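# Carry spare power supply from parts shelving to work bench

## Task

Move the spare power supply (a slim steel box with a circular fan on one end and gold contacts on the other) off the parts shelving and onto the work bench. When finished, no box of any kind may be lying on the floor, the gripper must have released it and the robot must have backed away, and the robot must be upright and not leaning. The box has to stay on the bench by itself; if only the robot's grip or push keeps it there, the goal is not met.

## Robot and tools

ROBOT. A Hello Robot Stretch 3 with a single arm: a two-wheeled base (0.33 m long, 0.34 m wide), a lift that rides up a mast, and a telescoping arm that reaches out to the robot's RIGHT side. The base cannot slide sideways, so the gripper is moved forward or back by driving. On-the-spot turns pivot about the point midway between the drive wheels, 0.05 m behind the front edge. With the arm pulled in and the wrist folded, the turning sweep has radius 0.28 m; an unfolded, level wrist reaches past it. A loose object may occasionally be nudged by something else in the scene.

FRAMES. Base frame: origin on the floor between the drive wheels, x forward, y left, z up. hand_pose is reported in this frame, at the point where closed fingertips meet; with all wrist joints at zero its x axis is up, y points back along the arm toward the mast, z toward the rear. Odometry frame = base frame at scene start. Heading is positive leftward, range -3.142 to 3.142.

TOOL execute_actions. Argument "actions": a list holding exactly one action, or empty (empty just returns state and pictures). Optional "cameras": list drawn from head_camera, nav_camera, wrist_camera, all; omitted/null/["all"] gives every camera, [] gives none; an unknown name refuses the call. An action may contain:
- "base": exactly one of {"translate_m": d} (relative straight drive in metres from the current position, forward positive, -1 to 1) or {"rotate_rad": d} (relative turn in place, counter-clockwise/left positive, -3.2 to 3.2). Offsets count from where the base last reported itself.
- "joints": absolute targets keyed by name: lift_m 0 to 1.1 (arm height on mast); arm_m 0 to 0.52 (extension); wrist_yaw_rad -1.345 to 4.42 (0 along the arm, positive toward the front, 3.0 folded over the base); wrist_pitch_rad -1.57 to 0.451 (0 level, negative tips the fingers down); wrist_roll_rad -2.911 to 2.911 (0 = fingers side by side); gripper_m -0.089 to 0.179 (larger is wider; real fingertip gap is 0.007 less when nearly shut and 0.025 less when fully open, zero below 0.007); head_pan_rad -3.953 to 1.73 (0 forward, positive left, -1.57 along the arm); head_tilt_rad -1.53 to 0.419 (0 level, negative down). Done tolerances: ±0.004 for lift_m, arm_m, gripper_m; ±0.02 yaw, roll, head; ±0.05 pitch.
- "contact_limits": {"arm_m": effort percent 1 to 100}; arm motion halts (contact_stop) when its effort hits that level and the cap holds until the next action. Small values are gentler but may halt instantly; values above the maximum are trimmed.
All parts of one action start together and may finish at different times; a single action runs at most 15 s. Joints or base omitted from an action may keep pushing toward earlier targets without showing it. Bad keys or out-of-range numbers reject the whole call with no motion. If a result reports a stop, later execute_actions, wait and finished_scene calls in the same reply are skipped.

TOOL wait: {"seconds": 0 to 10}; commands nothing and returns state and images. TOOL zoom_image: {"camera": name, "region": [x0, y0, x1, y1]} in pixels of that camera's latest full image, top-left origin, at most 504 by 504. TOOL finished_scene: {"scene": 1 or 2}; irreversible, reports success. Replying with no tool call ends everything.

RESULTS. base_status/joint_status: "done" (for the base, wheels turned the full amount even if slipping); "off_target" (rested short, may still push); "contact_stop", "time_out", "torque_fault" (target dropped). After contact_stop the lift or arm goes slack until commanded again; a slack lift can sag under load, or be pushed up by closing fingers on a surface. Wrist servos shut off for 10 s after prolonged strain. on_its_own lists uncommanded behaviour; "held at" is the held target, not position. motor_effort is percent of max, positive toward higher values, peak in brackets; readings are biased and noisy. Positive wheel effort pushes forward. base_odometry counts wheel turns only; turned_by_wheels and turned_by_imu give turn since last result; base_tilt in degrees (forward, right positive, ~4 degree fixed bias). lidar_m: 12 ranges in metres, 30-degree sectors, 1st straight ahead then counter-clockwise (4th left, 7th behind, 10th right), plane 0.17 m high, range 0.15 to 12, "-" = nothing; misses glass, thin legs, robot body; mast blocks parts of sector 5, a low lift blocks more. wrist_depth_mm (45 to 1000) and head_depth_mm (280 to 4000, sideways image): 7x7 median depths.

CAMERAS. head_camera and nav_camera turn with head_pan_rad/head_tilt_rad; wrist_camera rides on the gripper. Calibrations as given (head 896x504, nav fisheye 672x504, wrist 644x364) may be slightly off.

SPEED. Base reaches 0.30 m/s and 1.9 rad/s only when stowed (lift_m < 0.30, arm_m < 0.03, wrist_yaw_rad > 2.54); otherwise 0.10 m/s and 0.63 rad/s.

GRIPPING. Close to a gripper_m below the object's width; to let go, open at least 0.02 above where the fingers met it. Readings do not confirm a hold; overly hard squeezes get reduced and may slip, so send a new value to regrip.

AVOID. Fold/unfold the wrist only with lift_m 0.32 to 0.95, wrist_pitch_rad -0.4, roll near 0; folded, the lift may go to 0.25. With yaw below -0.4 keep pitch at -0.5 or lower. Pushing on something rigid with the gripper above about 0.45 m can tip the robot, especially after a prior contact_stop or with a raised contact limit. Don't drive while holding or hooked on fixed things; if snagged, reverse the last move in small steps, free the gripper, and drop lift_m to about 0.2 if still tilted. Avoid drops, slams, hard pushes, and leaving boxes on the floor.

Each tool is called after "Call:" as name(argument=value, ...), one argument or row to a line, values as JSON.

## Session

Call:
execute_actions(
  actions=[
    {"joints":{"lift_m":0.27,"head_pan_rad":-1.6,"head_tilt_rad":-0.3}},
  ],
  cameras=["nav_camera"],
)

Call:
execute_actions(
  actions=[
    {"joints":{"head_pan_rad":-3.2}},
  ],
  cameras=["nav_camera"],
)

Scene clock: 2.40 s.
base_odometry: x=+0.000 y=+0.000 heading=+0.000 (m, m, rad; odometry frame)
turned_by_wheels: +0.000 (rad since the last result)
turned_by_imu: +0.000 (rad since the last result)
base_tilt: forward=-1.2 right=-1.6 (deg)
lidar_m: 2.14 0.96 0.95 1.04 2.25 2.33 1.96 1.61 1.60 1.42 2.45 2.45
head_depth_mm: 1413 1484 1554 1615 1717 1793 1558 / 1491 1563 1644 1741 1836 1902 1569 / 1581 1663 1762 1854 1951 1925 1598 / 1690 1779 1883 1914 1822 1854 1571 / 1793 1908 2024 1989 1940 1884 1586 / 1931 2054 2168 2318 2405 1952 1568 / 2084 2213 2370 2571 2648 2019 1565
base_status: not commanded
joint_positions: lift_m=+0.270 arm_m=+0.000 wrist_yaw_rad=+2.802 wrist_pitch_rad=-0.552 wrist_roll_rad=-0.018 gripper_m=+0.037 head_pan_rad=-1.593 head_tilt_rad=-0.296
joint_status: all done
motor_effort: left_wheel=+0(1) right_wheel=-1(1) lift_m=+19(22) arm_m=-1(1) wrist_yaw_rad=+1(1) wrist_pitch_rad=+6(6) wrist_roll_rad=+0(0) gripper_m=+0(0) head_pan_rad=-4(37) head_tilt_rad=-2(15) (%)
hand_pose: x=+0.0472 y=+0.0490 z=+0.2540 quat_wxyz=(+0.304, +0.697, +0.078, +0.644) (m; base frame)
wrist_depth_mm: - - - 938 856 800 738 / - 822 821 821 802 800 810 / - 645 659 652 633 657 668 / 528 564 549 551 542 533 531 / 468 - - 471 472 473 472 / - - - 418 412 406 407 / - - - 366 364 362 359
pictures: nav_camera (sideways: a quarter turn counterclockwise sets it upright)
camera_calibration (this result's frames):
nav_camera: T_world_to_cam=[[-0.00031342, -0.2868, 0.95799, -1.20895], [-1, 0.00053924, -0.000165728, 0.0630092], [-0.000469056, -0.95799, -0.2868, 0.327705], [0, 0, 0, 1]] pos_world=[0.062784, -0.0328233, 1.25216]
Images, in order (width x height): nav_camera 672x504.

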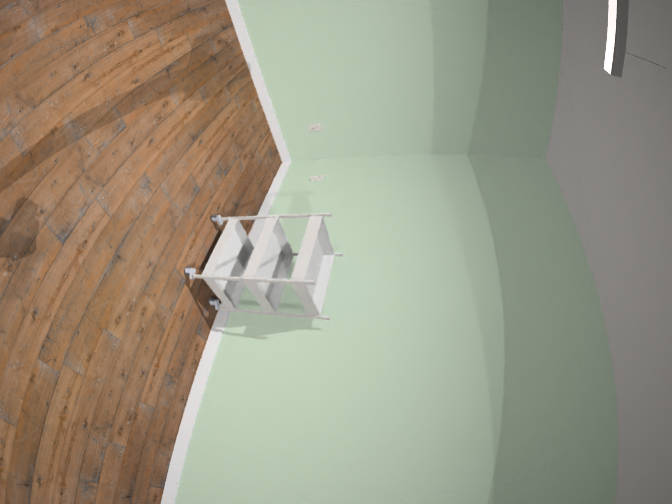

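Scene clock: 3.80 s.
base_odometry: x=+0.000 y=+0.000 heading=+0.000 (m, m, rad; odometry frame)
turned_by_wheels: +0.000 (rad since the last result)
turned_by_imu: +0.000 (rad since the last result)
base_tilt: forward=-1.2 right=-1.6 (deg)
lidar_m: 2.14 0.96 0.95 1.04 2.24 2.32 1.95 1.60 1.59 1.42 2.46 2.44
head_depth_mm: 2052 2173 2257 2397 2469 1989 1570 / 2159 2290 2378 2506 2576 2003 1571 / 2296 2406 2532 2695 2701 2000 1559 / 2440 2558 2693 2854 2773 1986 1585 / 2296 2394 2525 2636 2606 1997 1572 / 1978 2081 2147 2239 2361 2021 1577 / 1806 1872 1911 2006 2069 1997 1582
base_status: not commanded
joint_positions: lift_m=+0.270 arm_m=+0.000 wrist_yaw_rad=+2.802 wrist_pitch_rad=-0.552 wrist_roll_rad=-0.018 gripper_m=+0.037 head_pan_rad=-3.193 head_tilt_rad=-0.296
joint_status: all done
motor_effort: left_wheel=-1(0) right_wheel=-1(1) lift_m=+19(19) arm_m=+0(0) wrist_yaw_rad=+0(1) wrist_pitch_rad=+6(6) wrist_roll_rad=+0(0) gripper_m=+1(0) head_pan_rad=-4(34) head_tilt_rad=-1(1) (%)
hand_pose: x=+0.0472 y=+0.0490 z=+0.2540 quat_wxyz=(+0.304, +0.697, +0.078, +0.644) (m; base frame)
wrist_depth_mm: - - - 952 882 801 756 / - 804 797 817 844 809 817 / - 649 660 668 640 640 649 / 532 554 543 547 538 539 547 / 471 - - 467 473 470 467 / - - - 409 413 412 410 / - - - 370 366 358 365
pictures: nav_camera (sideways: a quarter turn counterclockwise sets it upright)
camera_calibration (this result's frames):
nav_camera: T_world_to_cam=[[-0.286792, 0.00867778, 0.957953, -1.20715], [0.0296819, 0.999559, -0.000168495, 0.0567317], [-0.957533, 0.0283856, -0.286924, 0.333703], [0, 0, 0, 1]] pos_world=[-0.0283549, -0.0557037, 1.25215]
Images, in order (width x height): nav_camera 672x504.

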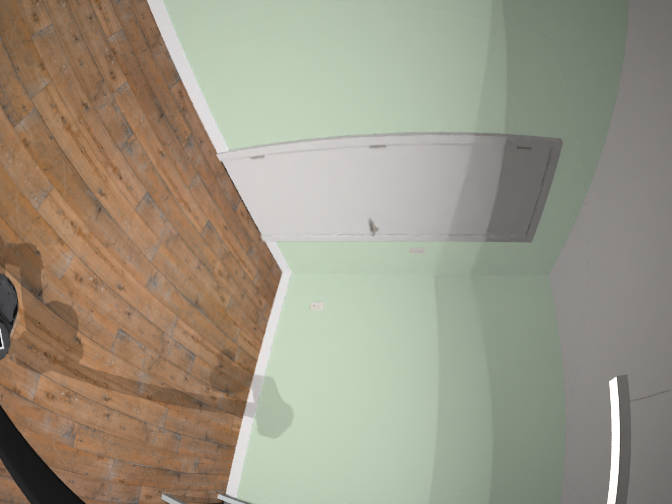

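Call:
execute_actions(
  actions=[
    {"joints":{"head_pan_rad":0.2,"head_tilt_rad":-0.3}},
  ],
  cameras=["nav_camera","head_camera"],
)

Call:
execute_actions(
  actions=[
    {"joints":{"head_pan_rad":1.7}},
  ],
  cameras=["nav_camera"],
)

Scene clock: 11.07 s.
base_odometry: x=+0.000 y=+0.000 heading=+0.000 (m, m, rad; odometry frame)
turned_by_wheels: +0.000 (rad since the last result)
turned_by_imu: +0.000 (rad since the last result)
base_tilt: forward=-1.2 right=-1.6 (deg)
lidar_m: 2.14 0.96 0.95 1.04 2.25 2.32 1.95 1.61 1.60 1.42 2.46 2.44
head_depth_mm: 2372 2480 2581 2633 2428 2005 1571 / 2541 2666 2781 2870 2575 1995 1582 / 2749 2892 3083 3226 2739 2000 1578 / 2642 2703 2915 3103 2762 2003 1588 / 2421 2548 2649 2766 2730 2001 1578 / 2217 2317 2426 2583 2593 1957 1437 / 2092 928 963 1005 1044 1099 1155
base_status: not commanded
joint_positions: lift_m=+0.270 arm_m=+0.000 wrist_yaw_rad=+2.802 wrist_pitch_rad=-0.552 wrist_roll_rad=-0.018 gripper_m=+0.037 head_pan_rad=+0.193 head_tilt_rad=-0.296
joint_status: all done
motor_effort: left_wheel=-1(1) right_wheel=-1(1) lift_m=+19(19) arm_m=+0(0) wrist_yaw_rad=-1(0) wrist_pitch_rad=+6(6) wrist_roll_rad=+0(0) gripper_m=+0(1) head_pan_rad=+2(33) head_tilt_rad=-1(1) (%)
hand_pose: x=+0.0472 y=+0.0490 z=+0.2540 quat_wxyz=(+0.304, +0.697, +0.078, +0.644) (m; base frame)
wrist_depth_mm: - - - 954 879 791 757 / - 842 822 821 801 795 786 / - 647 654 657 647 649 643 / 538 555 547 538 535 539 538 / 471 - - 468 475 470 465 / - - - 413 413 402 411 / - - - 364 363 364 361
pictures: head_camera (sideways: a quarter turn clockwise sets it upright), nav_camera (sideways: a quarter turn counterclockwise sets it upright)
camera_calibration (this result's frames):
head_camera: T_world_to_cam=[[-0.302815, -0.029099, -0.952605, 1.26493], [-0.135091, 0.990752, 0.0126785, -0.0174601], [0.943426, 0.132527, -0.303946, 0.344662], [0, 0, 0, 1]] pos_world=[0.0555194, 0.00842987, 1.30996]
nav_camera: T_world_to_cam=[[0.280398, 0.0608477, 0.957953, -1.21061], [0.212619, -0.977135, -0.000168496, 0.0556158], [0.93604, 0.203726, -0.286924, 0.322152], [0, 0, 0, 1]] pos_world=[0.0260808, 0.0623763, 1.25215]
Images, in order (width x height): head_camera 896x504, nav_camera 672x504.

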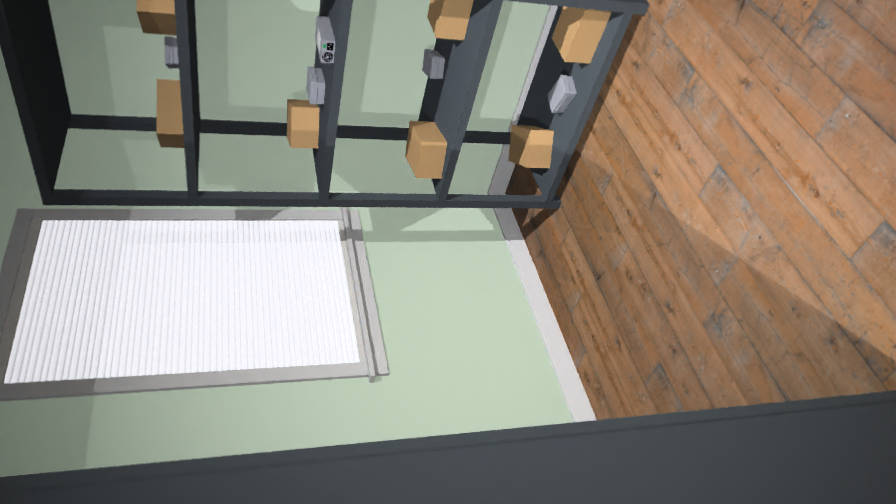

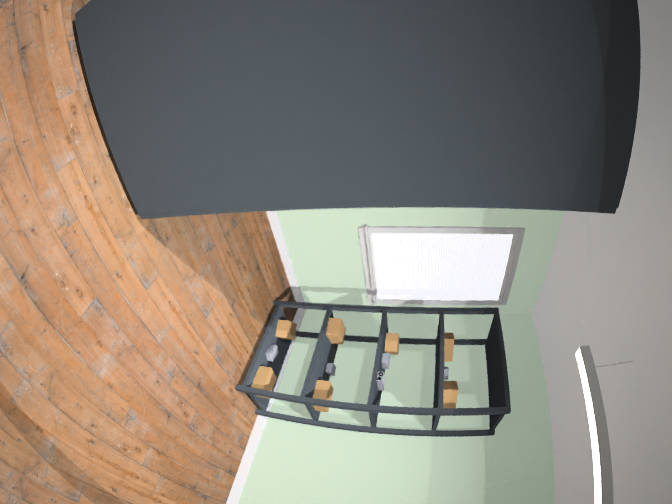

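Scene clock: 12.40 s.
base_odometry: x=+0.000 y=+0.000 heading=+0.000 (m, m, rad; odometry frame)
turned_by_wheels: +0.000 (rad since the last result)
turned_by_imu: +0.000 (rad since the last result)
base_tilt: forward=-1.2 right=-1.6 (deg)
lidar_m: 2.14 0.96 0.95 1.04 2.25 2.33 1.95 1.61 1.59 1.42 2.47 2.44
head_depth_mm: 878 916 958 1003 1048 1106 1167 / 2207 2337 2431 2585 2608 1852 1322 / 2386 2511 2647 2799 2738 2002 1583 / 2572 2706 2837 3075 2679 1988 1577 / 2746 2849 2912 3232 2762 2011 1589 / 2543 2665 2647 2875 2769 2011 1575 / 2323 2411 2463 2597 2610 1986 1625
base_status: not commanded
joint_positions: lift_m=+0.270 arm_m=+0.000 wrist_yaw_rad=+2.802 wrist_pitch_rad=-0.552 wrist_roll_rad=-0.018 gripper_m=+0.037 head_pan_rad=+1.693 head_tilt_rad=-0.296
joint_status: all done
motor_effort: left_wheel=-1(0) right_wheel=-1(1) lift_m=+19(19) arm_m=-1(1) wrist_yaw_rad=+1(1) wrist_pitch_rad=+6(6) wrist_roll_rad=-1(1) gripper_m=+0(0) head_pan_rad=+3(31) head_tilt_rad=-2(1) (%)
hand_pose: x=+0.0472 y=+0.0490 z=+0.2540 quat_wxyz=(+0.304, +0.697, +0.078, +0.644) (m; base frame)
wrist_depth_mm: - - - 953 869 797 752 / - 828 802 816 822 793 812 / - 669 652 657 641 653 642 / 536 560 544 544 545 538 550 / 465 - - 459 466 465 468 / - - - 413 410 404 408 / - - - 370 367 362 361
pictures: nav_camera (sideways: a quarter turn counterclockwise sets it upright)
camera_calibration (this result's frames):
nav_camera: T_world_to_cam=[[-0.0408597, 0.284, 0.957953, -1.20865], [0.989728, 0.142963, -0.000168498, 0.0508754], [-0.137, 0.948106, -0.286924, 0.328698], [0, 0, 0, 1]] pos_world=[-0.0547066, 0.0243433, 1.25215]
Images, in order (width x height): nav_camera 672x504.

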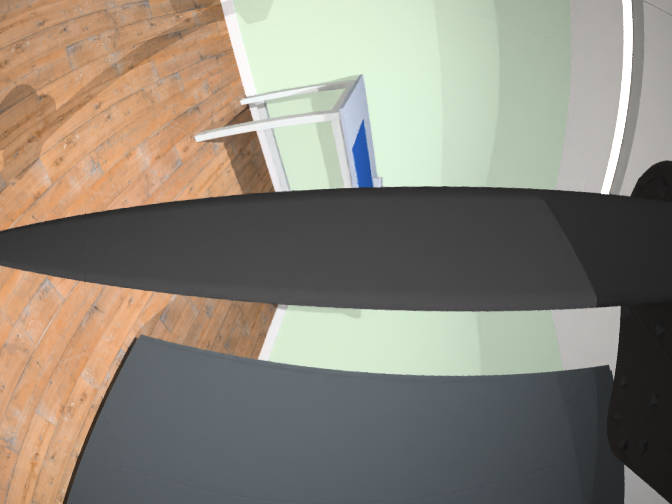

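Call:
execute_actions(
  actions=[
    {"base":{"rotate_rad":-0.05},"joints":{"head_pan_rad":-1.4,"head_tilt_rad":-0.4}},
  ],
  cameras=[],
)

Call:
execute_actions(
  actions=[
    {"base":{"translate_m":1.0}},
  ],
  cameras=[],
)

Call:
execute_actions(
  actions=[
    {"base":{"translate_m":0.65}},
  ],
  cameras=[],
)

Call:
execute_actions(
  actions=[
    {"base":{"rotate_rad":0.97}},
  ],
  cameras=[],
)

Call:
execute_actions(
  actions=[
    {"base":{"translate_m":0.25},"joints":{"lift_m":0.9,"wrist_pitch_rad":-0.4}},
  ],
  cameras=["nav_camera","head_camera"],
)

Scene clock: 23.53 s.
base_odometry: x=+0.000 y=+0.000 heading=-0.050 (m, m, rad; odometry frame)
turned_by_wheels: -0.050 (rad since the last result)
turned_by_imu: -0.050 (rad since the last result)
base_tilt: forward=-1.3 right=-1.6 (deg)
lidar_m: 2.14 0.96 0.95 1.02 1.63 2.33 2.03 1.62 1.59 1.42 2.47 2.44
head_depth_mm: 1488 1575 1678 1777 1883 1770 1436 / 1598 1707 1809 1851 1998 1774 1437 / 1739 1838 1967 1864 1841 1771 1434 / 1877 2011 2175 1943 2050 1781 1450 / 2047 2225 2368 2611 2208 1781 1435 / 2286 2482 2668 2958 2323 1776 1442 / 2392 2530 2668 2829 2337 1782 1450
base_status: done
joint_positions: lift_m=+0.270 arm_m=+0.000 wrist_yaw_rad=+2.802 wrist_pitch_rad=-0.552 wrist_roll_rad=-0.018 gripper_m=+0.037 head_pan_rad=-1.393 head_tilt_rad=-0.396
joint_status: all done
motor_effort: left_wheel=+1(6) right_wheel=-3(8) lift_m=+19(19) arm_m=+0(1) wrist_yaw_rad=+0(0) wrist_pitch_rad=+6(6) wrist_roll_rad=+0(0) gripper_m=+0(1) head_pan_rad=-3(30) head_tilt_rad=-1(7) (%)
hand_pose: x=+0.0472 y=+0.0490 z=+0.2540 quat_wxyz=(+0.304, +0.697, +0.078, +0.644) (m; base frame)
wrist_depth_mm: - - - 954 899 838 812 / - 821 820 825 824 803 815 / - 648 648 659 653 635 644 / 532 563 548 550 539 539 535 / 469 - - 468 474 462 466 / - - - 408 413 408 409 / - - - 365 362 367 363
pictures: none
No camera images: the call's "cameras" was empty. Leave "cameras" out to get every camera's image.

Scene clock: 28.63 s.
base_odometry: x=+0.999 y=-0.050 heading=-0.050 (m, m, rad; odometry frame)
turned_by_wheels: +0.000 (rad since the last result)
turned_by_imu: +0.010 (rad since the last result)
base_tilt: forward=-1.2 right=-1.5 (deg)
lidar_m: 1.31 1.59 0.77 0.46 0.58 2.37 2.79 2.22 1.75 2.09 1.66 1.18
head_depth_mm: 2081 2202 2314 2451 2302 1783 1436 / 2229 2375 2517 2719 2298 1775 1430 / 2263 2453 2581 2821 2317 1767 1447 / 2057 2195 2311 2538 2341 1775 1436 / 1886 1996 2119 2238 2256 1800 1440 / 1722 1822 1910 2046 2139 1790 1441 / 1574 1680 1770 1868 1990 1777 1437
base_status: done
joint_positions: lift_m=+0.270 arm_m=+0.000 wrist_yaw_rad=+2.802 wrist_pitch_rad=-0.552 wrist_roll_rad=-0.018 gripper_m=+0.037 head_pan_rad=-1.393 head_tilt_rad=-0.396
joint_status: not commanded
motor_effort: left_wheel=+0(7) right_wheel=-2(4) lift_m=+20(19) arm_m=-1(0) wrist_yaw_rad=+1(0) wrist_pitch_rad=+6(6) wrist_roll_rad=+0(0) gripper_m=+0(1) head_pan_rad=-3(3) head_tilt_rad=-1(2) (%)
hand_pose: x=+0.0472 y=+0.0490 z=+0.2539 quat_wxyz=(+0.304, +0.697, +0.078, +0.644) (m; base frame)
wrist_depth_mm: 474 440 551 973 - - - / - 512 583 781 790 823 806 / - 587 639 652 641 641 644 / 532 558 542 541 542 538 543 / 476 - - 471 471 463 469 / - - - 408 402 408 404 / - - - 369 365 364 363
pictures: none
No camera images: the call's "cameras" was empty. Leave "cameras" out to get every camera's image.

Scene clock: 32.50 s.
base_odometry: x=+1.648 y=-0.082 heading=-0.050 (m, m, rad; odometry frame)
turned_by_wheels: +0.000 (rad since the last result)
turned_by_imu: +0.007 (rad since the last result)
base_tilt: forward=-1.2 right=-1.5 (deg)
lidar_m: 0.93 1.02 1.18 1.02 0.82 0.81 3.30 2.18 2.16 1.42 0.62 0.62
head_depth_mm: 1930 2110 2353 2687 2297 1759 1431 / 1692 1852 2036 2227 2262 1773 1440 / 1527 1648 1774 1923 2051 1783 1446 / 1378 1471 1586 1695 1833 1774 1435 / 1258 1339 1428 1519 1638 1717 1445 / 1151 1224 1293 1364 1468 1582 1438 / 1064 1125 1186 1258 1326 1415 1416
base_status: done
joint_positions: lift_m=+0.270 arm_m=+0.000 wrist_yaw_rad=+2.802 wrist_pitch_rad=-0.552 wrist_roll_rad=-0.018 gripper_m=+0.037 head_pan_rad=-1.393 head_tilt_rad=-0.396
joint_status: not commanded
motor_effort: left_wheel=-1(7) right_wheel=-1(5) lift_m=+20(20) arm_m=-1(1) wrist_yaw_rad=+0(0) wrist_pitch_rad=+6(6) wrist_roll_rad=+0(0) gripper_m=+1(1) head_pan_rad=-3(2) head_tilt_rad=+0(1) (%)
hand_pose: x=+0.0472 y=+0.0490 z=+0.2539 quat_wxyz=(+0.304, +0.697, +0.078, +0.644) (m; base frame)
wrist_depth_mm: 787 938 - - - - 939 / - 802 838 827 813 781 805 / - 656 653 658 655 640 645 / 534 559 531 540 543 548 540 / 469 - - 470 476 471 465 / - - - 409 412 416 407 / - - - 367 364 365 365
pictures: none
No camera images: the call's "cameras" was empty. Leave "cameras" out to get every camera's image.

Scene clock: 34.37 s.
base_odometry: x=+1.648 y=-0.082 heading=+0.920 (m, m, rad; odometry frame)
turned_by_wheels: +0.970 (rad since the last result)
turned_by_imu: +0.967 (rad since the last result)
base_tilt: forward=-1.3 right=-1.6 (deg)
lidar_m: 1.18 1.09 0.83 0.81 3.48 2.20 2.16 1.52 1.15 0.62 0.93 1.01
head_depth_mm: 506 526 561 609 1182 1318 1397 / 930 987 1049 793 1123 985 816 / 940 1007 1078 793 1251 954 870 / 957 1023 1084 793 1266 975 898 / 965 1043 1103 692 1276 1048 927 / 928 1053 1128 801 1271 1051 928 / 922 1076 1142 799 1306 1057 1195
base_status: done
joint_positions: lift_m=+0.270 arm_m=+0.000 wrist_yaw_rad=+2.802 wrist_pitch_rad=-0.552 wrist_roll_rad=-0.018 gripper_m=+0.037 head_pan_rad=-1.393 head_tilt_rad=-0.396
joint_status: not commanded
motor_effort: left_wheel=-2(9) right_wheel=+1(8) lift_m=+20(20) arm_m=-1(0) wrist_yaw_rad=+0(0) wrist_pitch_rad=+6(6) wrist_roll_rad=-1(1) gripper_m=+0(0) head_pan_rad=-3(4) head_tilt_rad=-1(2) (%)
hand_pose: x=+0.0472 y=+0.0490 z=+0.2539 quat_wxyz=(+0.304, +0.697, +0.078, +0.644) (m; base frame)
wrist_depth_mm: - - 776 829 909 - 963 / - 830 818 813 823 811 794 / - 652 650 648 650 654 641 / 537 560 548 539 541 542 545 / 472 - - 465 475 472 467 / - - - 408 414 410 404 / - - - 369 362 364 364
pictures: none
No camera images: the call's "cameras" was empty. Leave "cameras" out to get every camera's image.

Scene clock: 40.93 s.
base_odometry: x=+1.799 y=+0.117 heading=+0.920 (m, m, rad; odometry frame)
turned_by_wheels: +0.000 (rad since the last result)
turned_by_imu: +0.002 (rad since the last result)
base_tilt: forward=-1.2 right=-1.7 (deg)
lidar_m: 0.93 0.98 0.81 0.80 0.84 2.91 2.40 1.53 0.70 0.71 0.81 0.96
head_depth_mm: 930 987 1056 732 1208 940 872 / 943 1001 1062 732 1240 977 874 / 961 1023 1083 796 1257 1049 898 / 969 1036 1105 779 1279 1052 914 / 939 1046 1116 791 1298 1048 924 / 932 1072 963 798 1314 952 1157 / 921 1053 1063 800 1362 923 1312
base_status: done
joint_positions: lift_m=+0.900 arm_m=+0.000 wrist_yaw_rad=+2.802 wrist_pitch_rad=-0.421 wrist_roll_rad=-0.018 gripper_m=+0.037 head_pan_rad=-1.393 head_tilt_rad=-0.396
joint_status: all done
motor_effort: left_wheel=-3(9) right_wheel=+1(9) lift_m=+24(23) arm_m=-1(0) wrist_yaw_rad=-1(1) wrist_pitch_rad=+11(12) wrist_roll_rad=+0(0) gripper_m=+0(1) head_pan_rad=-2(2) head_tilt_rad=-2(1) (%)
hand_pose: x=+0.0533 y=+0.0664 z=+0.9119 quat_wxyz=(+0.262, +0.700, +0.031, +0.663) (m; base frame)
wrist_depth_mm: 651 687 731 810 872 873 763 / - 730 822 873 957 - 806 / - 798 871 984 - - 817 / - 908 972 - - - 852 / - - - - - - 856 / - - - - - - 924 / - - - - - - 908
pictures: head_camera (sideways: a quarter turn clockwise sets it upright), nav_camera (sideways: a quarter turn counterclockwise sets it upright)
camera_calibration (this result's frames):
head_camera: T_world_to_cam=[[-0.0409278, 0.394691, -0.917902, 1.21804], [0.992857, 0.119106, 0.00694486, -0.0168748], [0.112069, -0.911061, -0.396747, 0.470504], [0, 0, 0, 1]] pos_world=[0.0138769, -0.0500799, 1.30483]
nav_camera: T_world_to_cam=[[0.07312, -0.373356, 0.924802, -1.16607], [-0.980266, -0.197671, -0.00229736, 0.0656638], [0.183664, -0.906384, -0.380442, 0.448449], [0, 0, 0, 1]] pos_world=[0.0672669, -0.0159121, 1.24914]
Images, in order (width x height): head_camera 896x504, nav_camera 672x504.

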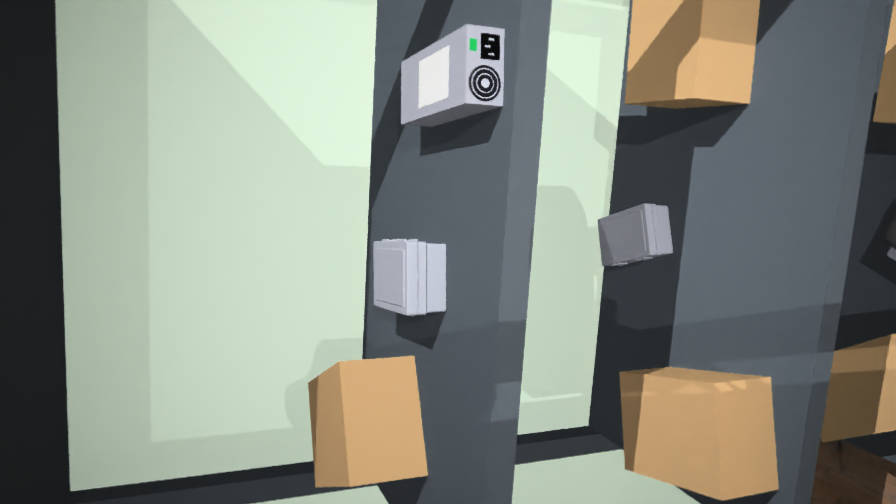

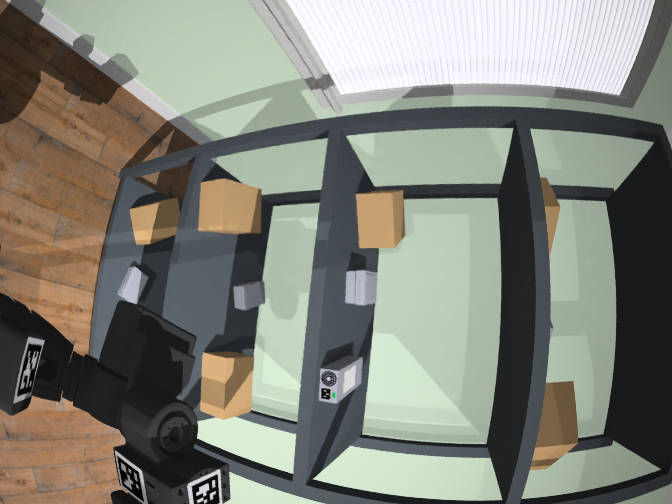

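Call:
execute_actions(
  actions=[
    {"base":{"translate_m":-0.075},"joints":{"wrist_yaw_rad":0.07,"gripper_m":0.16}},
  ],
  cameras=[],
)

Call:
execute_actions(
  actions=[
    {"joints":{"lift_m":1.098,"arm_m":0.15,"wrist_pitch_rad":-0.5,"head_pan_rad":-1.5}},
  ],
  cameras=[],
)

Call:
execute_actions(
  actions=[
    {"joints":{"arm_m":0.42}},
  ],
  cameras=[],
)

Call:
execute_actions(
  actions=[
    {"joints":{"wrist_pitch_rad":-0.65}},
  ],
  cameras=["head_camera","wrist_camera"],
)

Scene clock: 49.83 s.
base_odometry: x=+1.754 y=+0.057 heading=+0.920 (m, m, rad; odometry frame)
turned_by_wheels: +0.000 (rad since the last result)
turned_by_imu: -0.001 (rad since the last result)
base_tilt: forward=-1.2 right=-1.5 (deg)
lidar_m: 1.01 1.06 0.82 0.80 3.72 2.84 2.33 1.53 0.66 0.70 0.84 1.03
head_depth_mm: 927 982 1048 790 1201 941 893 / 940 1000 1062 741 1238 955 908 / 955 1016 1074 734 1262 1011 898 / 963 1030 1098 792 1267 1049 896 / 943 1050 1112 789 1292 1052 924 / 927 1062 1130 802 1310 1022 1149 / 919 1090 969 798 1313 931 1159
base_status: done
joint_positions: lift_m=+0.900 arm_m=+0.000 wrist_yaw_rad=+0.072 wrist_pitch_rad=-0.421 wrist_roll_rad=-0.018 gripper_m=+0.160 head_pan_rad=-1.393 head_tilt_rad=-0.396
joint_status: all done
motor_effort: left_wheel=-2(7) right_wheel=+1(3) lift_m=+24(24) arm_m=-1(0) wrist_yaw_rad=+0(3) wrist_pitch_rad=+11(11) wrist_roll_rad=-1(1) gripper_m=+1(82) head_pan_rad=-3(4) head_tilt_rad=-1(1) (%)
hand_pose: x=-0.0054 y=-0.3683 z=+0.9119 quat_wxyz=(+0.703, +0.174, -0.679, -0.122) (m; base frame)
wrist_depth_mm: 872 798 819 338 328 319 319 / 936 905 894 885 827 805 352 / - - 937 938 910 896 873 / - 653 812 776 679 972 957 / 652 643 670 682 662 - - / - - 963 928 622 585 - / - 967 920 898 894 - -
pictures: none
No camera images: the call's "cameras" was empty. Leave "cameras" out to get every camera's image.

Scene clock: 52.47 s.
base_odometry: x=+1.754 y=+0.057 heading=+0.920 (m, m, rad; odometry frame)
turned_by_wheels: +0.000 (rad since the last result)
turned_by_imu: +0.000 (rad since the last result)
base_tilt: forward=-1.2 right=-1.6 (deg)
lidar_m: 1.01 1.06 0.82 0.80 3.72 2.83 2.34 1.53 0.66 0.71 0.84 1.03
head_depth_mm: 682 - - 723 1206 1340 841 / 799 - - - 1244 960 895 / 946 - - - 1269 966 899 / 952 1025 1071 787 1254 1049 897 / 963 1022 1084 850 1269 1055 900 / 962 1032 1101 775 1275 1053 905 / 923 1037 1106 781 1281 1013 928
base_status: not commanded
joint_positions: lift_m=+1.098 arm_m=+0.150 wrist_yaw_rad=+0.070 wrist_pitch_rad=-0.511 wrist_roll_rad=-0.018 gripper_m=+0.160 head_pan_rad=-1.493 head_tilt_rad=-0.396
joint_status: all done
motor_effort: left_wheel=-2(2) right_wheel=+1(1) lift_m=+24(26) arm_m=+4(3) wrist_yaw_rad=+0(1) wrist_pitch_rad=+6(11) wrist_roll_rad=+0(1) gripper_m=+0(1) head_pan_rad=-3(11) head_tilt_rad=-1(2) (%)
hand_pose: x=-0.0066 y=-0.5058 z=+1.0903 quat_wxyz=(+0.696, +0.204, -0.671, -0.153) (m; base frame)
wrist_depth_mm: 440 635 679 649 647 625 632 / 465 478 481 498 529 668 699 / 416 412 415 355 414 407 729 / 356 356 341 327 333 332 296 / - 777 839 788 676 317 311 / - - 757 729 703 - - / - 666 666 652 657 570 -
pictures: none
No camera images: the call's "cameras" was empty. Leave "cameras" out to get every camera's image.

Scene clock: 55.67 s.
base_odometry: x=+1.754 y=+0.057 heading=+0.920 (m, m, rad; odometry frame)
turned_by_wheels: +0.000 (rad since the last result)
turned_by_imu: +0.000 (rad since the last result)
base_tilt: forward=-1.2 right=-1.6 (deg)
lidar_m: 1.01 1.07 0.82 0.80 3.70 2.82 2.33 1.53 0.66 0.70 0.84 1.04
head_depth_mm: 803 1009 1046 793 1208 1336 840 / 942 - 1078 789 1243 958 894 / 944 - - 736 1260 967 891 / 954 1021 1073 735 1256 1045 900 / 962 1026 1094 794 1259 1052 898 / 965 1034 1102 773 1276 1052 903 / 923 1034 1102 779 1276 1012 923
base_status: not commanded
joint_positions: lift_m=+1.098 arm_m=+0.420 wrist_yaw_rad=+0.070 wrist_pitch_rad=-0.511 wrist_roll_rad=-0.018 gripper_m=+0.160 head_pan_rad=-1.493 head_tilt_rad=-0.396
joint_status: all done
motor_effort: left_wheel=-2(2) right_wheel=+1(1) lift_m=+24(24) arm_m=+3(2) wrist_yaw_rad=+0(1) wrist_pitch_rad=+6(6) wrist_roll_rad=-1(0) gripper_m=+0(0) head_pan_rad=-4(4) head_tilt_rad=+0(2) (%)
hand_pose: x=-0.0067 y=-0.7758 z=+1.0903 quat_wxyz=(+0.696, +0.204, -0.671, -0.153) (m; base frame)
wrist_depth_mm: 465 457 446 425 409 402 333 / 501 494 499 464 461 450 370 / 404 412 409 412 408 405 479 / 266 295 336 337 337 337 530 / 225 273 287 236 284 292 280 / 213 - 249 205 240 240 248 / 219 219 219 181 213 218 216
pictures: none
No camera images: the call's "cameras" was empty. Leave "cameras" out to get every camera's image.

Scene clock: 56.47 s.
base_odometry: x=+1.754 y=+0.057 heading=+0.920 (m, m, rad; odometry frame)
turned_by_wheels: +0.000 (rad since the last result)
turned_by_imu: +0.000 (rad since the last result)
base_tilt: forward=-1.2 right=-1.6 (deg)
lidar_m: 1.01 1.06 0.82 0.80 3.71 2.83 2.33 1.52 0.66 0.70 0.84 1.04
head_depth_mm: 801 1005 1046 786 1203 1337 840 / 940 - 1080 790 1248 963 898 / 950 - - 735 1262 967 896 / 952 1018 1078 735 1256 1044 899 / 957 1024 1083 794 1269 1052 901 / 965 1031 1099 776 1273 1046 900 / 924 1031 1102 779 1283 1013 927
base_status: not commanded
joint_positions: lift_m=+1.098 arm_m=+0.420 wrist_yaw_rad=+0.070 wrist_pitch_rad=-0.658 wrist_roll_rad=-0.018 gripper_m=+0.160 head_pan_rad=-1.493 head_tilt_rad=-0.396
joint_status: all done
motor_effort: left_wheel=-2(1) right_wheel=+1(1) lift_m=+24(24) arm_m=+3(3) wrist_yaw_rad=+0(1) wrist_pitch_rad=+4(5) wrist_roll_rad=+0(0) gripper_m=+0(1) head_pan_rad=-3(3) head_tilt_rad=-1(1) (%)
hand_pose: x=-0.0084 y=-0.7521 z=+1.0608 quat_wxyz=(+0.683, +0.254, -0.654, -0.203) (m; base frame)
wrist_depth_mm: 466 453 456 445 435 429 355 / 375 372 369 374 365 371 461 / 243 297 315 317 319 312 334 / 217 265 275 220 271 273 270 / 228 241 241 196 234 245 238 / 215 - 216 174 211 211 214 / 195 195 195 159 187 194 194
pictures: head_camera (sideways: a quarter turn clockwise sets it upright), wrist_camera
camera_calibration (this result's frames):
head_camera: T_world_to_cam=[[-0.00133092, 0.396805, -0.917902, 1.21779], [0.999787, 0.0194184, 0.00694486, -0.0169171], [0.02058, -0.917697, -0.396747, 0.471062], [0, 0, 0, 1]] pos_world=[0.0088398, -0.050606, 1.30483]
wrist_camera: T_world_to_cam=[[-0.998384, -0.0561619, 0.00869713, -0.0555043], [-0.0481708, 0.755068, -0.653874, 1.29097], [0.0301559, -0.653236, -0.756553, 0.473076], [0, 0, 0, 1]] pos_world=[-0.00749383, -0.668854, 1.20252]
Images, in order (width x height): head_camera 896x504, wrist_camera 644x364.

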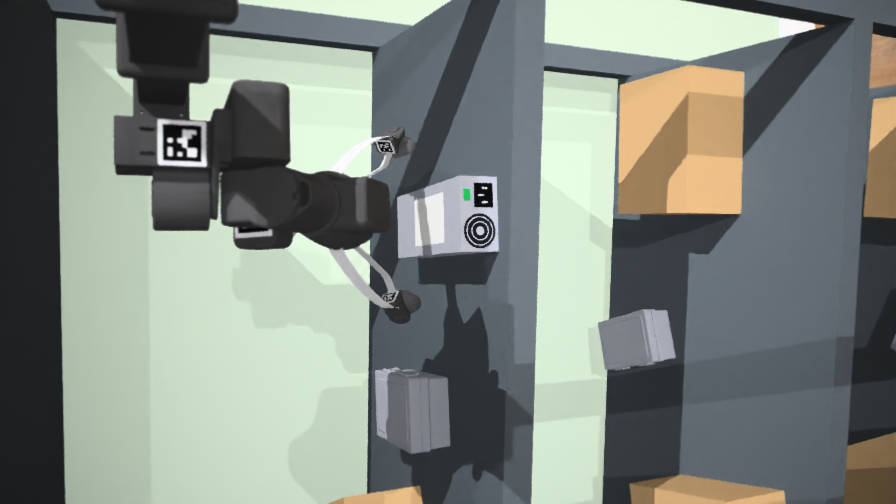

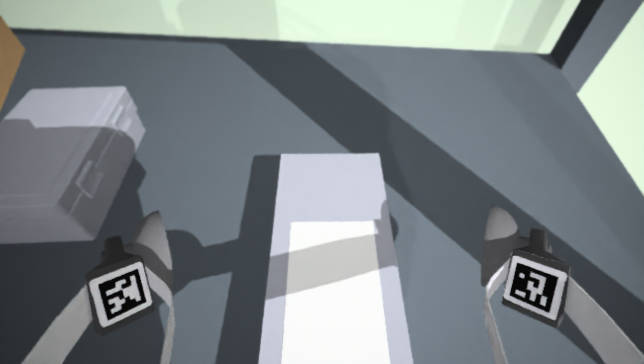

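Call:
execute_actions(
  actions=[
    {"joints":{"lift_m":1.049}},
  ],
  cameras=[],
)

Call:
execute_actions(
  actions=[
    {"joints":{"gripper_m":0.035}},
  ],
  cameras=["wrist_camera"],
)

Call:
execute_actions(
  actions=[
    {"joints":{"lift_m":1.097}},
  ],
  cameras=["head_camera","wrist_camera"],
)

Scene clock: 65.37 s.
base_odometry: x=+1.754 y=+0.057 heading=+0.920 (m, m, rad; odometry frame)
turned_by_wheels: +0.000 (rad since the last result)
turned_by_imu: +0.000 (rad since the last result)
base_tilt: forward=-1.3 right=-1.5 (deg)
lidar_m: 1.01 1.07 0.82 0.80 3.71 2.83 2.33 1.53 0.66 0.70 0.84 1.03
head_depth_mm: 876 971 1071 791 1198 1330 840 / 942 995 1056 787 1245 959 895 / 955 1007 - 684 1256 966 900 / 951 1013 1092 693 1256 1045 902 / 953 1028 1089 796 1261 1056 901 / 965 1031 1094 775 1273 1046 900 / 923 1037 1095 777 1281 1016 924
base_status: not commanded
joint_positions: lift_m=+1.049 arm_m=+0.420 wrist_yaw_rad=+0.070 wrist_pitch_rad=-0.659 wrist_roll_rad=-0.018 gripper_m=+0.160 head_pan_rad=-1.493 head_tilt_rad=-0.396
joint_status: all done
motor_effort: left_wheel=-2(2) right_wheel=+1(1) lift_m=+20(27) arm_m=+4(3) wrist_yaw_rad=+0(0) wrist_pitch_rad=+5(5) wrist_roll_rad=+0(0) gripper_m=+1(0) head_pan_rad=-3(3) head_tilt_rad=-2(1) (%)
hand_pose: x=-0.0084 y=-0.7520 z=+1.0119 quat_wxyz=(+0.683, +0.254, -0.654, -0.203) (m; base frame)
wrist_depth_mm: 355 354 350 353 347 349 346 / 216 279 290 288 285 282 283 / 204 244 241 183 234 241 241 / 200 210 209 159 198 208 209 / 186 191 182 140 147 189 185 / 167 - 163 125 127 161 166 / - 150 144 113 113 149 149
pictures: none
No camera images: the call's "cameras" was empty. Leave "cameras" out to get every camera's image.

Scene clock: 67.10 s.
base_odometry: x=+1.754 y=+0.057 heading=+0.920 (m, m, rad; odometry frame)
turned_by_wheels: +0.000 (rad since the last result)
turned_by_imu: -0.001 (rad since the last result)
base_tilt: forward=-1.2 right=-1.6 (deg)
lidar_m: 1.01 1.06 0.82 0.80 3.74 2.82 2.33 1.53 0.66 0.71 0.84 1.04
head_depth_mm: 877 977 1057 786 1206 1330 841 / 944 996 1055 794 1253 964 895 / 945 1003 - 693 1252 969 895 / 949 1017 1084 691 1260 1050 901 / 962 1024 1086 797 1260 1052 899 / 959 1033 1102 774 1269 1054 901 / 918 1044 1102 779 1286 1021 925
base_status: not commanded
joint_positions: lift_m=+1.049 arm_m=+0.420 wrist_yaw_rad=+0.061 wrist_pitch_rad=-0.640 wrist_roll_rad=-0.018 gripper_m=+0.036 head_pan_rad=-1.493 head_tilt_rad=-0.396
joint_status: all done
motor_effort: left_wheel=-6(6) right_wheel=+9(10) lift_m=+19(20) arm_m=+3(3) wrist_yaw_rad=+8(9) wrist_pitch_rad=-5(6) wrist_roll_rad=+0(1) gripper_m=-23(94) head_pan_rad=-3(4) head_tilt_rad=-1(1) (%)
hand_pose: x=-0.0098 y=-0.7553 z=+1.0154 quat_wxyz=(+0.684, +0.245, -0.658, -0.200) (m; base frame)
wrist_depth_mm: 377 378 377 373 371 369 354 / 223 304 304 303 303 301 312 / 208 255 252 192 253 252 252 / 207 218 219 165 211 217 216 / 192 193 153 145 145 191 190 / 171 171 129 129 132 173 170 / 155 153 148 116 119 153 154
pictures: wrist_camera
camera_calibration (this result's frames):
wrist_camera: T_world_to_cam=[[-0.998849, -0.0472229, 0.00845996, -0.0497622], [-0.0408219, 0.743971, -0.666964, 1.26855], [0.025202, -0.666541, -0.745042, 0.414928], [0, 0, 0, 1]] pos_world=[-0.00837715, -0.66955, 1.15564]
Images, in order (width x height): wrist_camera 644x364.

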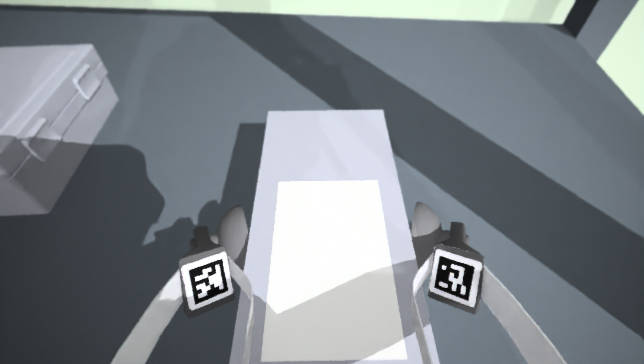

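Scene clock: 68.60 s.
base_odometry: x=+1.754 y=+0.057 heading=+0.920 (m, m, rad; odometry frame)
turned_by_wheels: +0.000 (rad since the last result)
turned_by_imu: +0.000 (rad since the last result)
base_tilt: forward=-1.3 right=-1.5 (deg)
lidar_m: 1.01 1.06 0.82 0.80 3.73 2.83 2.33 1.53 0.67 0.70 0.84 1.04
head_depth_mm: 873 - 1052 793 1210 1335 839 / 941 - 1073 791 1247 960 894 / 950 - 1080 695 1261 970 896 / 950 1015 1078 691 1260 1047 900 / 956 1027 1085 794 1257 1050 895 / 957 1033 1098 773 1265 1052 900 / 929 1031 1105 776 1283 1018 925
base_status: not commanded
joint_positions: lift_m=+1.097 arm_m=+0.420 wrist_yaw_rad=+0.069 wrist_pitch_rad=-0.714 wrist_roll_rad=-0.018 gripper_m=+0.039 head_pan_rad=-1.493 head_tilt_rad=-0.396
joint_status: all done
on_its_own: wrist_pitch_rad is at rest, and its effort (+33) is outside its rest range (-20 to +32)
motor_effort: left_wheel=-2(6) right_wheel=+1(9) lift_m=+29(29) arm_m=+2(3) wrist_yaw_rad=+0(6) wrist_pitch_rad=+33(36) wrist_roll_rad=+0(0) gripper_m=-20(22) head_pan_rad=-4(3) head_tilt_rad=-1(1) (%)
hand_pose: x=-0.0092 y=-0.7422 z=+1.0493 quat_wxyz=(+0.677, +0.272, -0.647, -0.222) (m; base frame)
wrist_depth_mm: 391 394 386 388 385 384 368 / 248 319 329 328 327 327 456 / 221 278 282 186 284 281 284 / 214 250 246 163 242 251 249 / 224 225 152 144 146 222 224 / 203 203 130 131 130 204 202 / 185 186 180 119 121 184 184
pictures: head_camera (sideways: a quarter turn clockwise sets it upright), wrist_camera
camera_calibration (this result's frames):
head_camera: T_world_to_cam=[[-0.00133084, 0.396805, -0.917902, 1.21779], [0.999787, 0.0194182, 0.00694485, -0.016917], [0.0205798, -0.917697, -0.396747, 0.471063], [0, 0, 0, 1]] pos_world=[0.00883978, -0.050606, 1.30483]
wrist_camera: T_world_to_cam=[[-0.9984, -0.0557541, 0.00946825, -0.0562241], [-0.0499236, 0.79028, -0.610709, 1.25676], [0.026567, -0.610204, -0.791799, 0.53977], [0, 0, 0, 1]] pos_world=[-0.00773209, -0.666959, 1.19544]
Images, in order (width x height): head_camera 896x504, wrist_camera 644x364.

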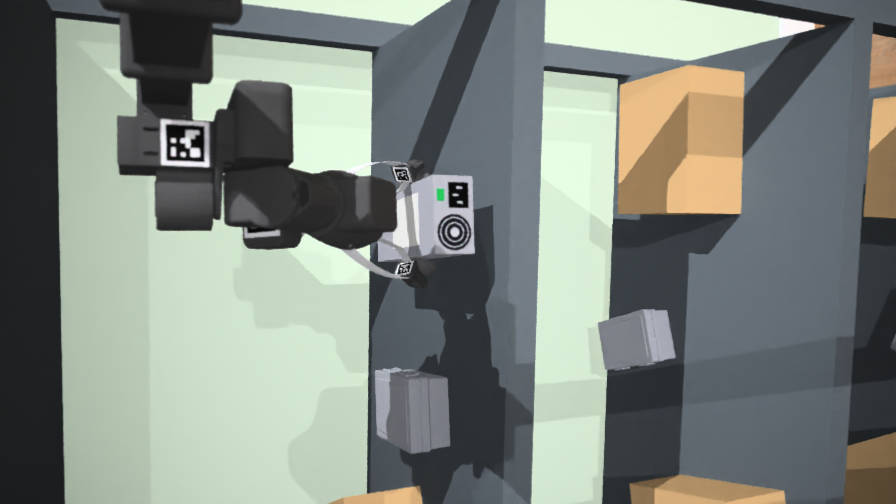

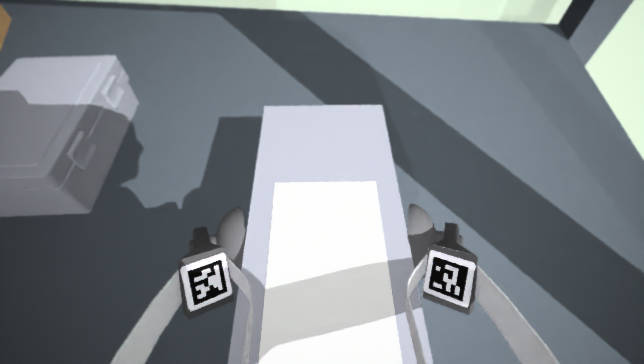

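Call:
execute_actions(
  actions=[
    {"joints":{"arm_m":0.0}},
  ],
  cameras=[],
)

Call:
execute_actions(
  actions=[
    {"base":{"translate_m":-0.75},"joints":{"lift_m":0.95,"head_pan_rad":-0.4,"head_tilt_rad":-0.6}},
  ],
  cameras=[],
)

Call:
execute_actions(
  actions=[
    {"base":{"rotate_rad":1.62}},
  ],
  cameras=[],
)

Call:
execute_actions(
  actions=[
    {"base":{"translate_m":0.6}},
  ],
  cameras=["nav_camera"],
)

Scene clock: 86.03 s.
base_odometry: x=+1.754 y=+0.057 heading=+0.920 (m, m, rad; odometry frame)
turned_by_wheels: +0.000 (rad since the last result)
turned_by_imu: -0.001 (rad since the last result)
base_tilt: forward=-1.2 right=-1.6 (deg)
lidar_m: 1.01 1.06 0.82 0.80 3.69 2.83 2.33 1.53 0.66 0.70 0.84 1.03
head_depth_mm: 878 - - - - - - / 945 - - - - - - / 951 999 1079 - - - - / 957 1016 1082 851 536 354 855 / 955 1021 1089 797 1266 1084 898 / 964 1032 1098 777 1273 1049 899 / 923 1036 1097 776 1279 1021 926
base_status: not commanded
joint_positions: lift_m=+1.097 arm_m=+0.000 wrist_yaw_rad=+0.070 wrist_pitch_rad=-0.714 wrist_roll_rad=-0.018 gripper_m=+0.039 head_pan_rad=-1.493 head_tilt_rad=-0.396
joint_status: all done
on_its_own: wrist_pitch_rad is at rest, and its effort (+33) is outside its rest range (-20 to +32)
motor_effort: left_wheel=-2(2) right_wheel=+0(1) lift_m=+28(29) arm_m=-4(5) wrist_yaw_rad=+0(1) wrist_pitch_rad=+33(33) wrist_roll_rad=+0(0) gripper_m=-18(20) head_pan_rad=-3(3) head_tilt_rad=-1(1) (%)
hand_pose: x=-0.0091 y=-0.3229 z=+1.0493 quat_wxyz=(+0.677, +0.272, -0.647, -0.222) (m; base frame)
wrist_depth_mm: 435 421 410 405 392 393 763 / - - - - 948 437 929 / - 821 888 186 821 - - / - 776 797 163 769 - - / - - 152 145 147 - - / - - 131 130 131 - - / - - - 119 122 - -
pictures: none
No camera images: the call's "cameras" was empty. Leave "cameras" out to get every camera's image.

Scene clock: 94.70 s.
base_odometry: x=+1.299 y=-0.540 heading=+0.920 (m, m, rad; odometry frame)
turned_by_wheels: +0.000 (rad since the last result)
turned_by_imu: -0.007 (rad since the last result)
base_tilt: forward=-1.3 right=-1.6 (deg)
lidar_m: 1.76 1.13 0.99 2.90 2.74 1.63 1.58 1.49 1.12 1.09 0.76 0.99
head_depth_mm: 1394 1097 1562 1342 1062 1138 1239 / 1564 1095 1711 1346 1561 1390 1262 / 1720 1292 2022 1463 1708 1497 1270 / 1601 1481 1892 2062 1766 1482 1267 / 1569 1720 1916 2138 1802 1486 1268 / 1520 1650 1855 2036 1803 1482 1259 / 1461 1581 1761 1945 1802 1485 1267
base_status: done
joint_positions: lift_m=+0.950 arm_m=+0.000 wrist_yaw_rad=+0.070 wrist_pitch_rad=-0.714 wrist_roll_rad=-0.018 gripper_m=+0.039 head_pan_rad=-0.407 head_tilt_rad=-0.593
joint_status: all done
on_its_own: wrist_pitch_rad is at rest, and its effort (+33) is outside its rest range (-20 to +32)
motor_effort: left_wheel=-1(6) right_wheel=+0(5) lift_m=+24(30) arm_m=-4(3) wrist_yaw_rad=+0(0) wrist_pitch_rad=+33(33) wrist_roll_rad=+0(0) gripper_m=-19(19) head_pan_rad=+2(31) head_tilt_rad=-3(13) (%)
hand_pose: x=-0.0091 y=-0.3229 z=+0.9026 quat_wxyz=(+0.677, +0.272, -0.647, -0.222) (m; base frame)
wrist_depth_mm: 881 878 862 830 831 776 784 / 688 858 - 992 965 925 891 / 577 - - 186 - - - / 655 - - 162 - - - / - - 152 145 146 - - / - - 131 130 131 - - / 944 945 917 118 122 919 938
pictures: none
No camera images: the call's "cameras" was empty. Leave "cameras" out to get every camera's image.

Scene clock: 98.27 s.
base_odometry: x=+1.299 y=-0.540 heading=+2.540 (m, m, rad; odometry frame)
turned_by_wheels: +1.620 (rad since the last result)
turned_by_imu: +1.622 (rad since the last result)
base_tilt: forward=-1.2 right=-1.6 (deg)
lidar_m: 3.56 2.62 1.61 1.58 1.43 1.11 1.10 0.77 1.33 1.76 1.08 0.99
head_depth_mm: 831 924 1054 1208 1428 1483 1264 / 849 912 1018 1144 1325 1462 1264 / 1010 1088 1183 1300 1432 1446 1265 / 1239 1365 1524 1712 1753 1495 1260 / 1609 3487 2791 2195 1806 1481 1260 / 3120 3500 3147 2267 1802 1498 1261 / 2972 3441 2970 2325 1816 1477 1263
base_status: done
joint_positions: lift_m=+0.950 arm_m=+0.000 wrist_yaw_rad=+0.070 wrist_pitch_rad=-0.714 wrist_roll_rad=-0.018 gripper_m=+0.039 head_pan_rad=-0.407 head_tilt_rad=-0.593
joint_status: not commanded
on_its_own: wrist_pitch_rad is at rest, and its effort (+33) is outside its rest range (-20 to +32)
motor_effort: left_wheel=-2(6) right_wheel=+1(5) lift_m=+24(24) arm_m=-4(4) wrist_yaw_rad=+0(1) wrist_pitch_rad=+33(33) wrist_roll_rad=+0(0) gripper_m=-20(20) head_pan_rad=+2(2) head_tilt_rad=-1(2) (%)
hand_pose: x=-0.0091 y=-0.3229 z=+0.9026 quat_wxyz=(+0.677, +0.272, -0.647, -0.222) (m; base frame)
wrist_depth_mm: 816 - - - - - 891 / 812 - - - - - 849 / 866 - - 187 - - - / 866 - - 164 - - - / 955 - 152 145 146 - - / - - 131 130 131 - 874 / 950 941 904 119 121 945 851
pictures: none
No camera images: the call's "cameras" was empty. Leave "cameras" out to get every camera's image.

Scene clock: 105.43 s.
base_odometry: x=+0.805 y=-0.200 heading=+2.540 (m, m, rad; odometry frame)
turned_by_wheels: +0.000 (rad since the last result)
turned_by_imu: +0.005 (rad since the last result)
base_tilt: forward=-1.3 right=-1.6 (deg)
lidar_m: 2.32 2.53 1.98 1.51 2.09 1.72 1.69 1.31 1.85 0.67 0.64 0.94
head_depth_mm: 818 862 919 980 1046 1117 1187 / 946 1011 1079 1166 1260 1385 1253 / 1128 1223 1316 1455 1609 1478 1260 / 2787 3163 3176 2277 1804 1495 1274 / 2684 3079 3123 2291 1792 1477 1261 / 2580 2910 3066 2308 1806 1495 1259 / 2568 2746 2944 2253 1808 1492 1261
base_status: done
joint_positions: lift_m=+0.950 arm_m=+0.000 wrist_yaw_rad=+0.070 wrist_pitch_rad=-0.714 wrist_roll_rad=-0.018 gripper_m=+0.039 head_pan_rad=-0.407 head_tilt_rad=-0.593
joint_status: not commanded
on_its_own: wrist_pitch_rad is at rest, and its effort (+33) is outside its rest range (-20 to +32)
motor_effort: left_wheel=-3(2) right_wheel=+1(7) lift_m=+24(24) arm_m=-3(3) wrist_yaw_rad=+1(1) wrist_pitch_rad=+33(33) wrist_roll_rad=+0(0) gripper_m=-20(19) head_pan_rad=+2(3) head_tilt_rad=-2(1) (%)
hand_pose: x=-0.0091 y=-0.3229 z=+0.9026 quat_wxyz=(+0.677, +0.272, -0.647, -0.222) (m; base frame)
wrist_depth_mm: 409 387 515 - - - - / 483 455 526 - - - - / 585 552 548 187 - - - / 750 671 641 164 - - - / - 930 152 145 146 - - / - - 131 130 130 - - / 946 925 922 119 121 929 921
pictures: nav_camera (sideways: a quarter turn counterclockwise sets it upright)
camera_calibration (this result's frames):
nav_camera: T_world_to_cam=[[0.511223, -0.213872, 0.832412, -1.04823], [-0.376996, -0.926193, -0.00643607, 0.0673709], [0.772351, -0.310526, -0.554119, 0.670847], [0, 0, 0, 1]] pos_world=[0.0431507, 0.0465261, 1.24473]
Images, in order (width x height): nav_camera 672x504.

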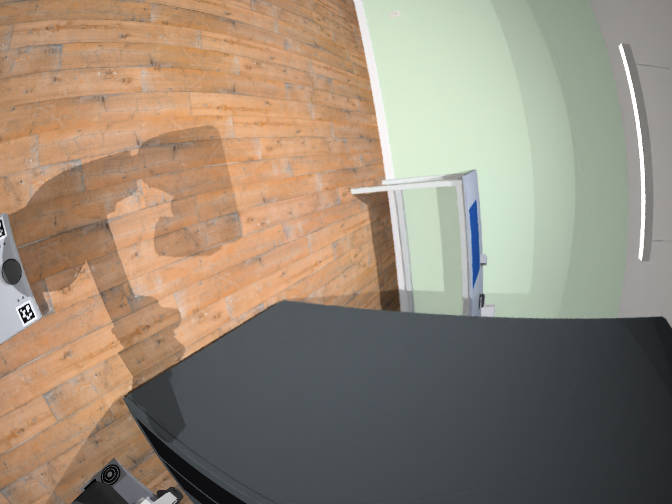

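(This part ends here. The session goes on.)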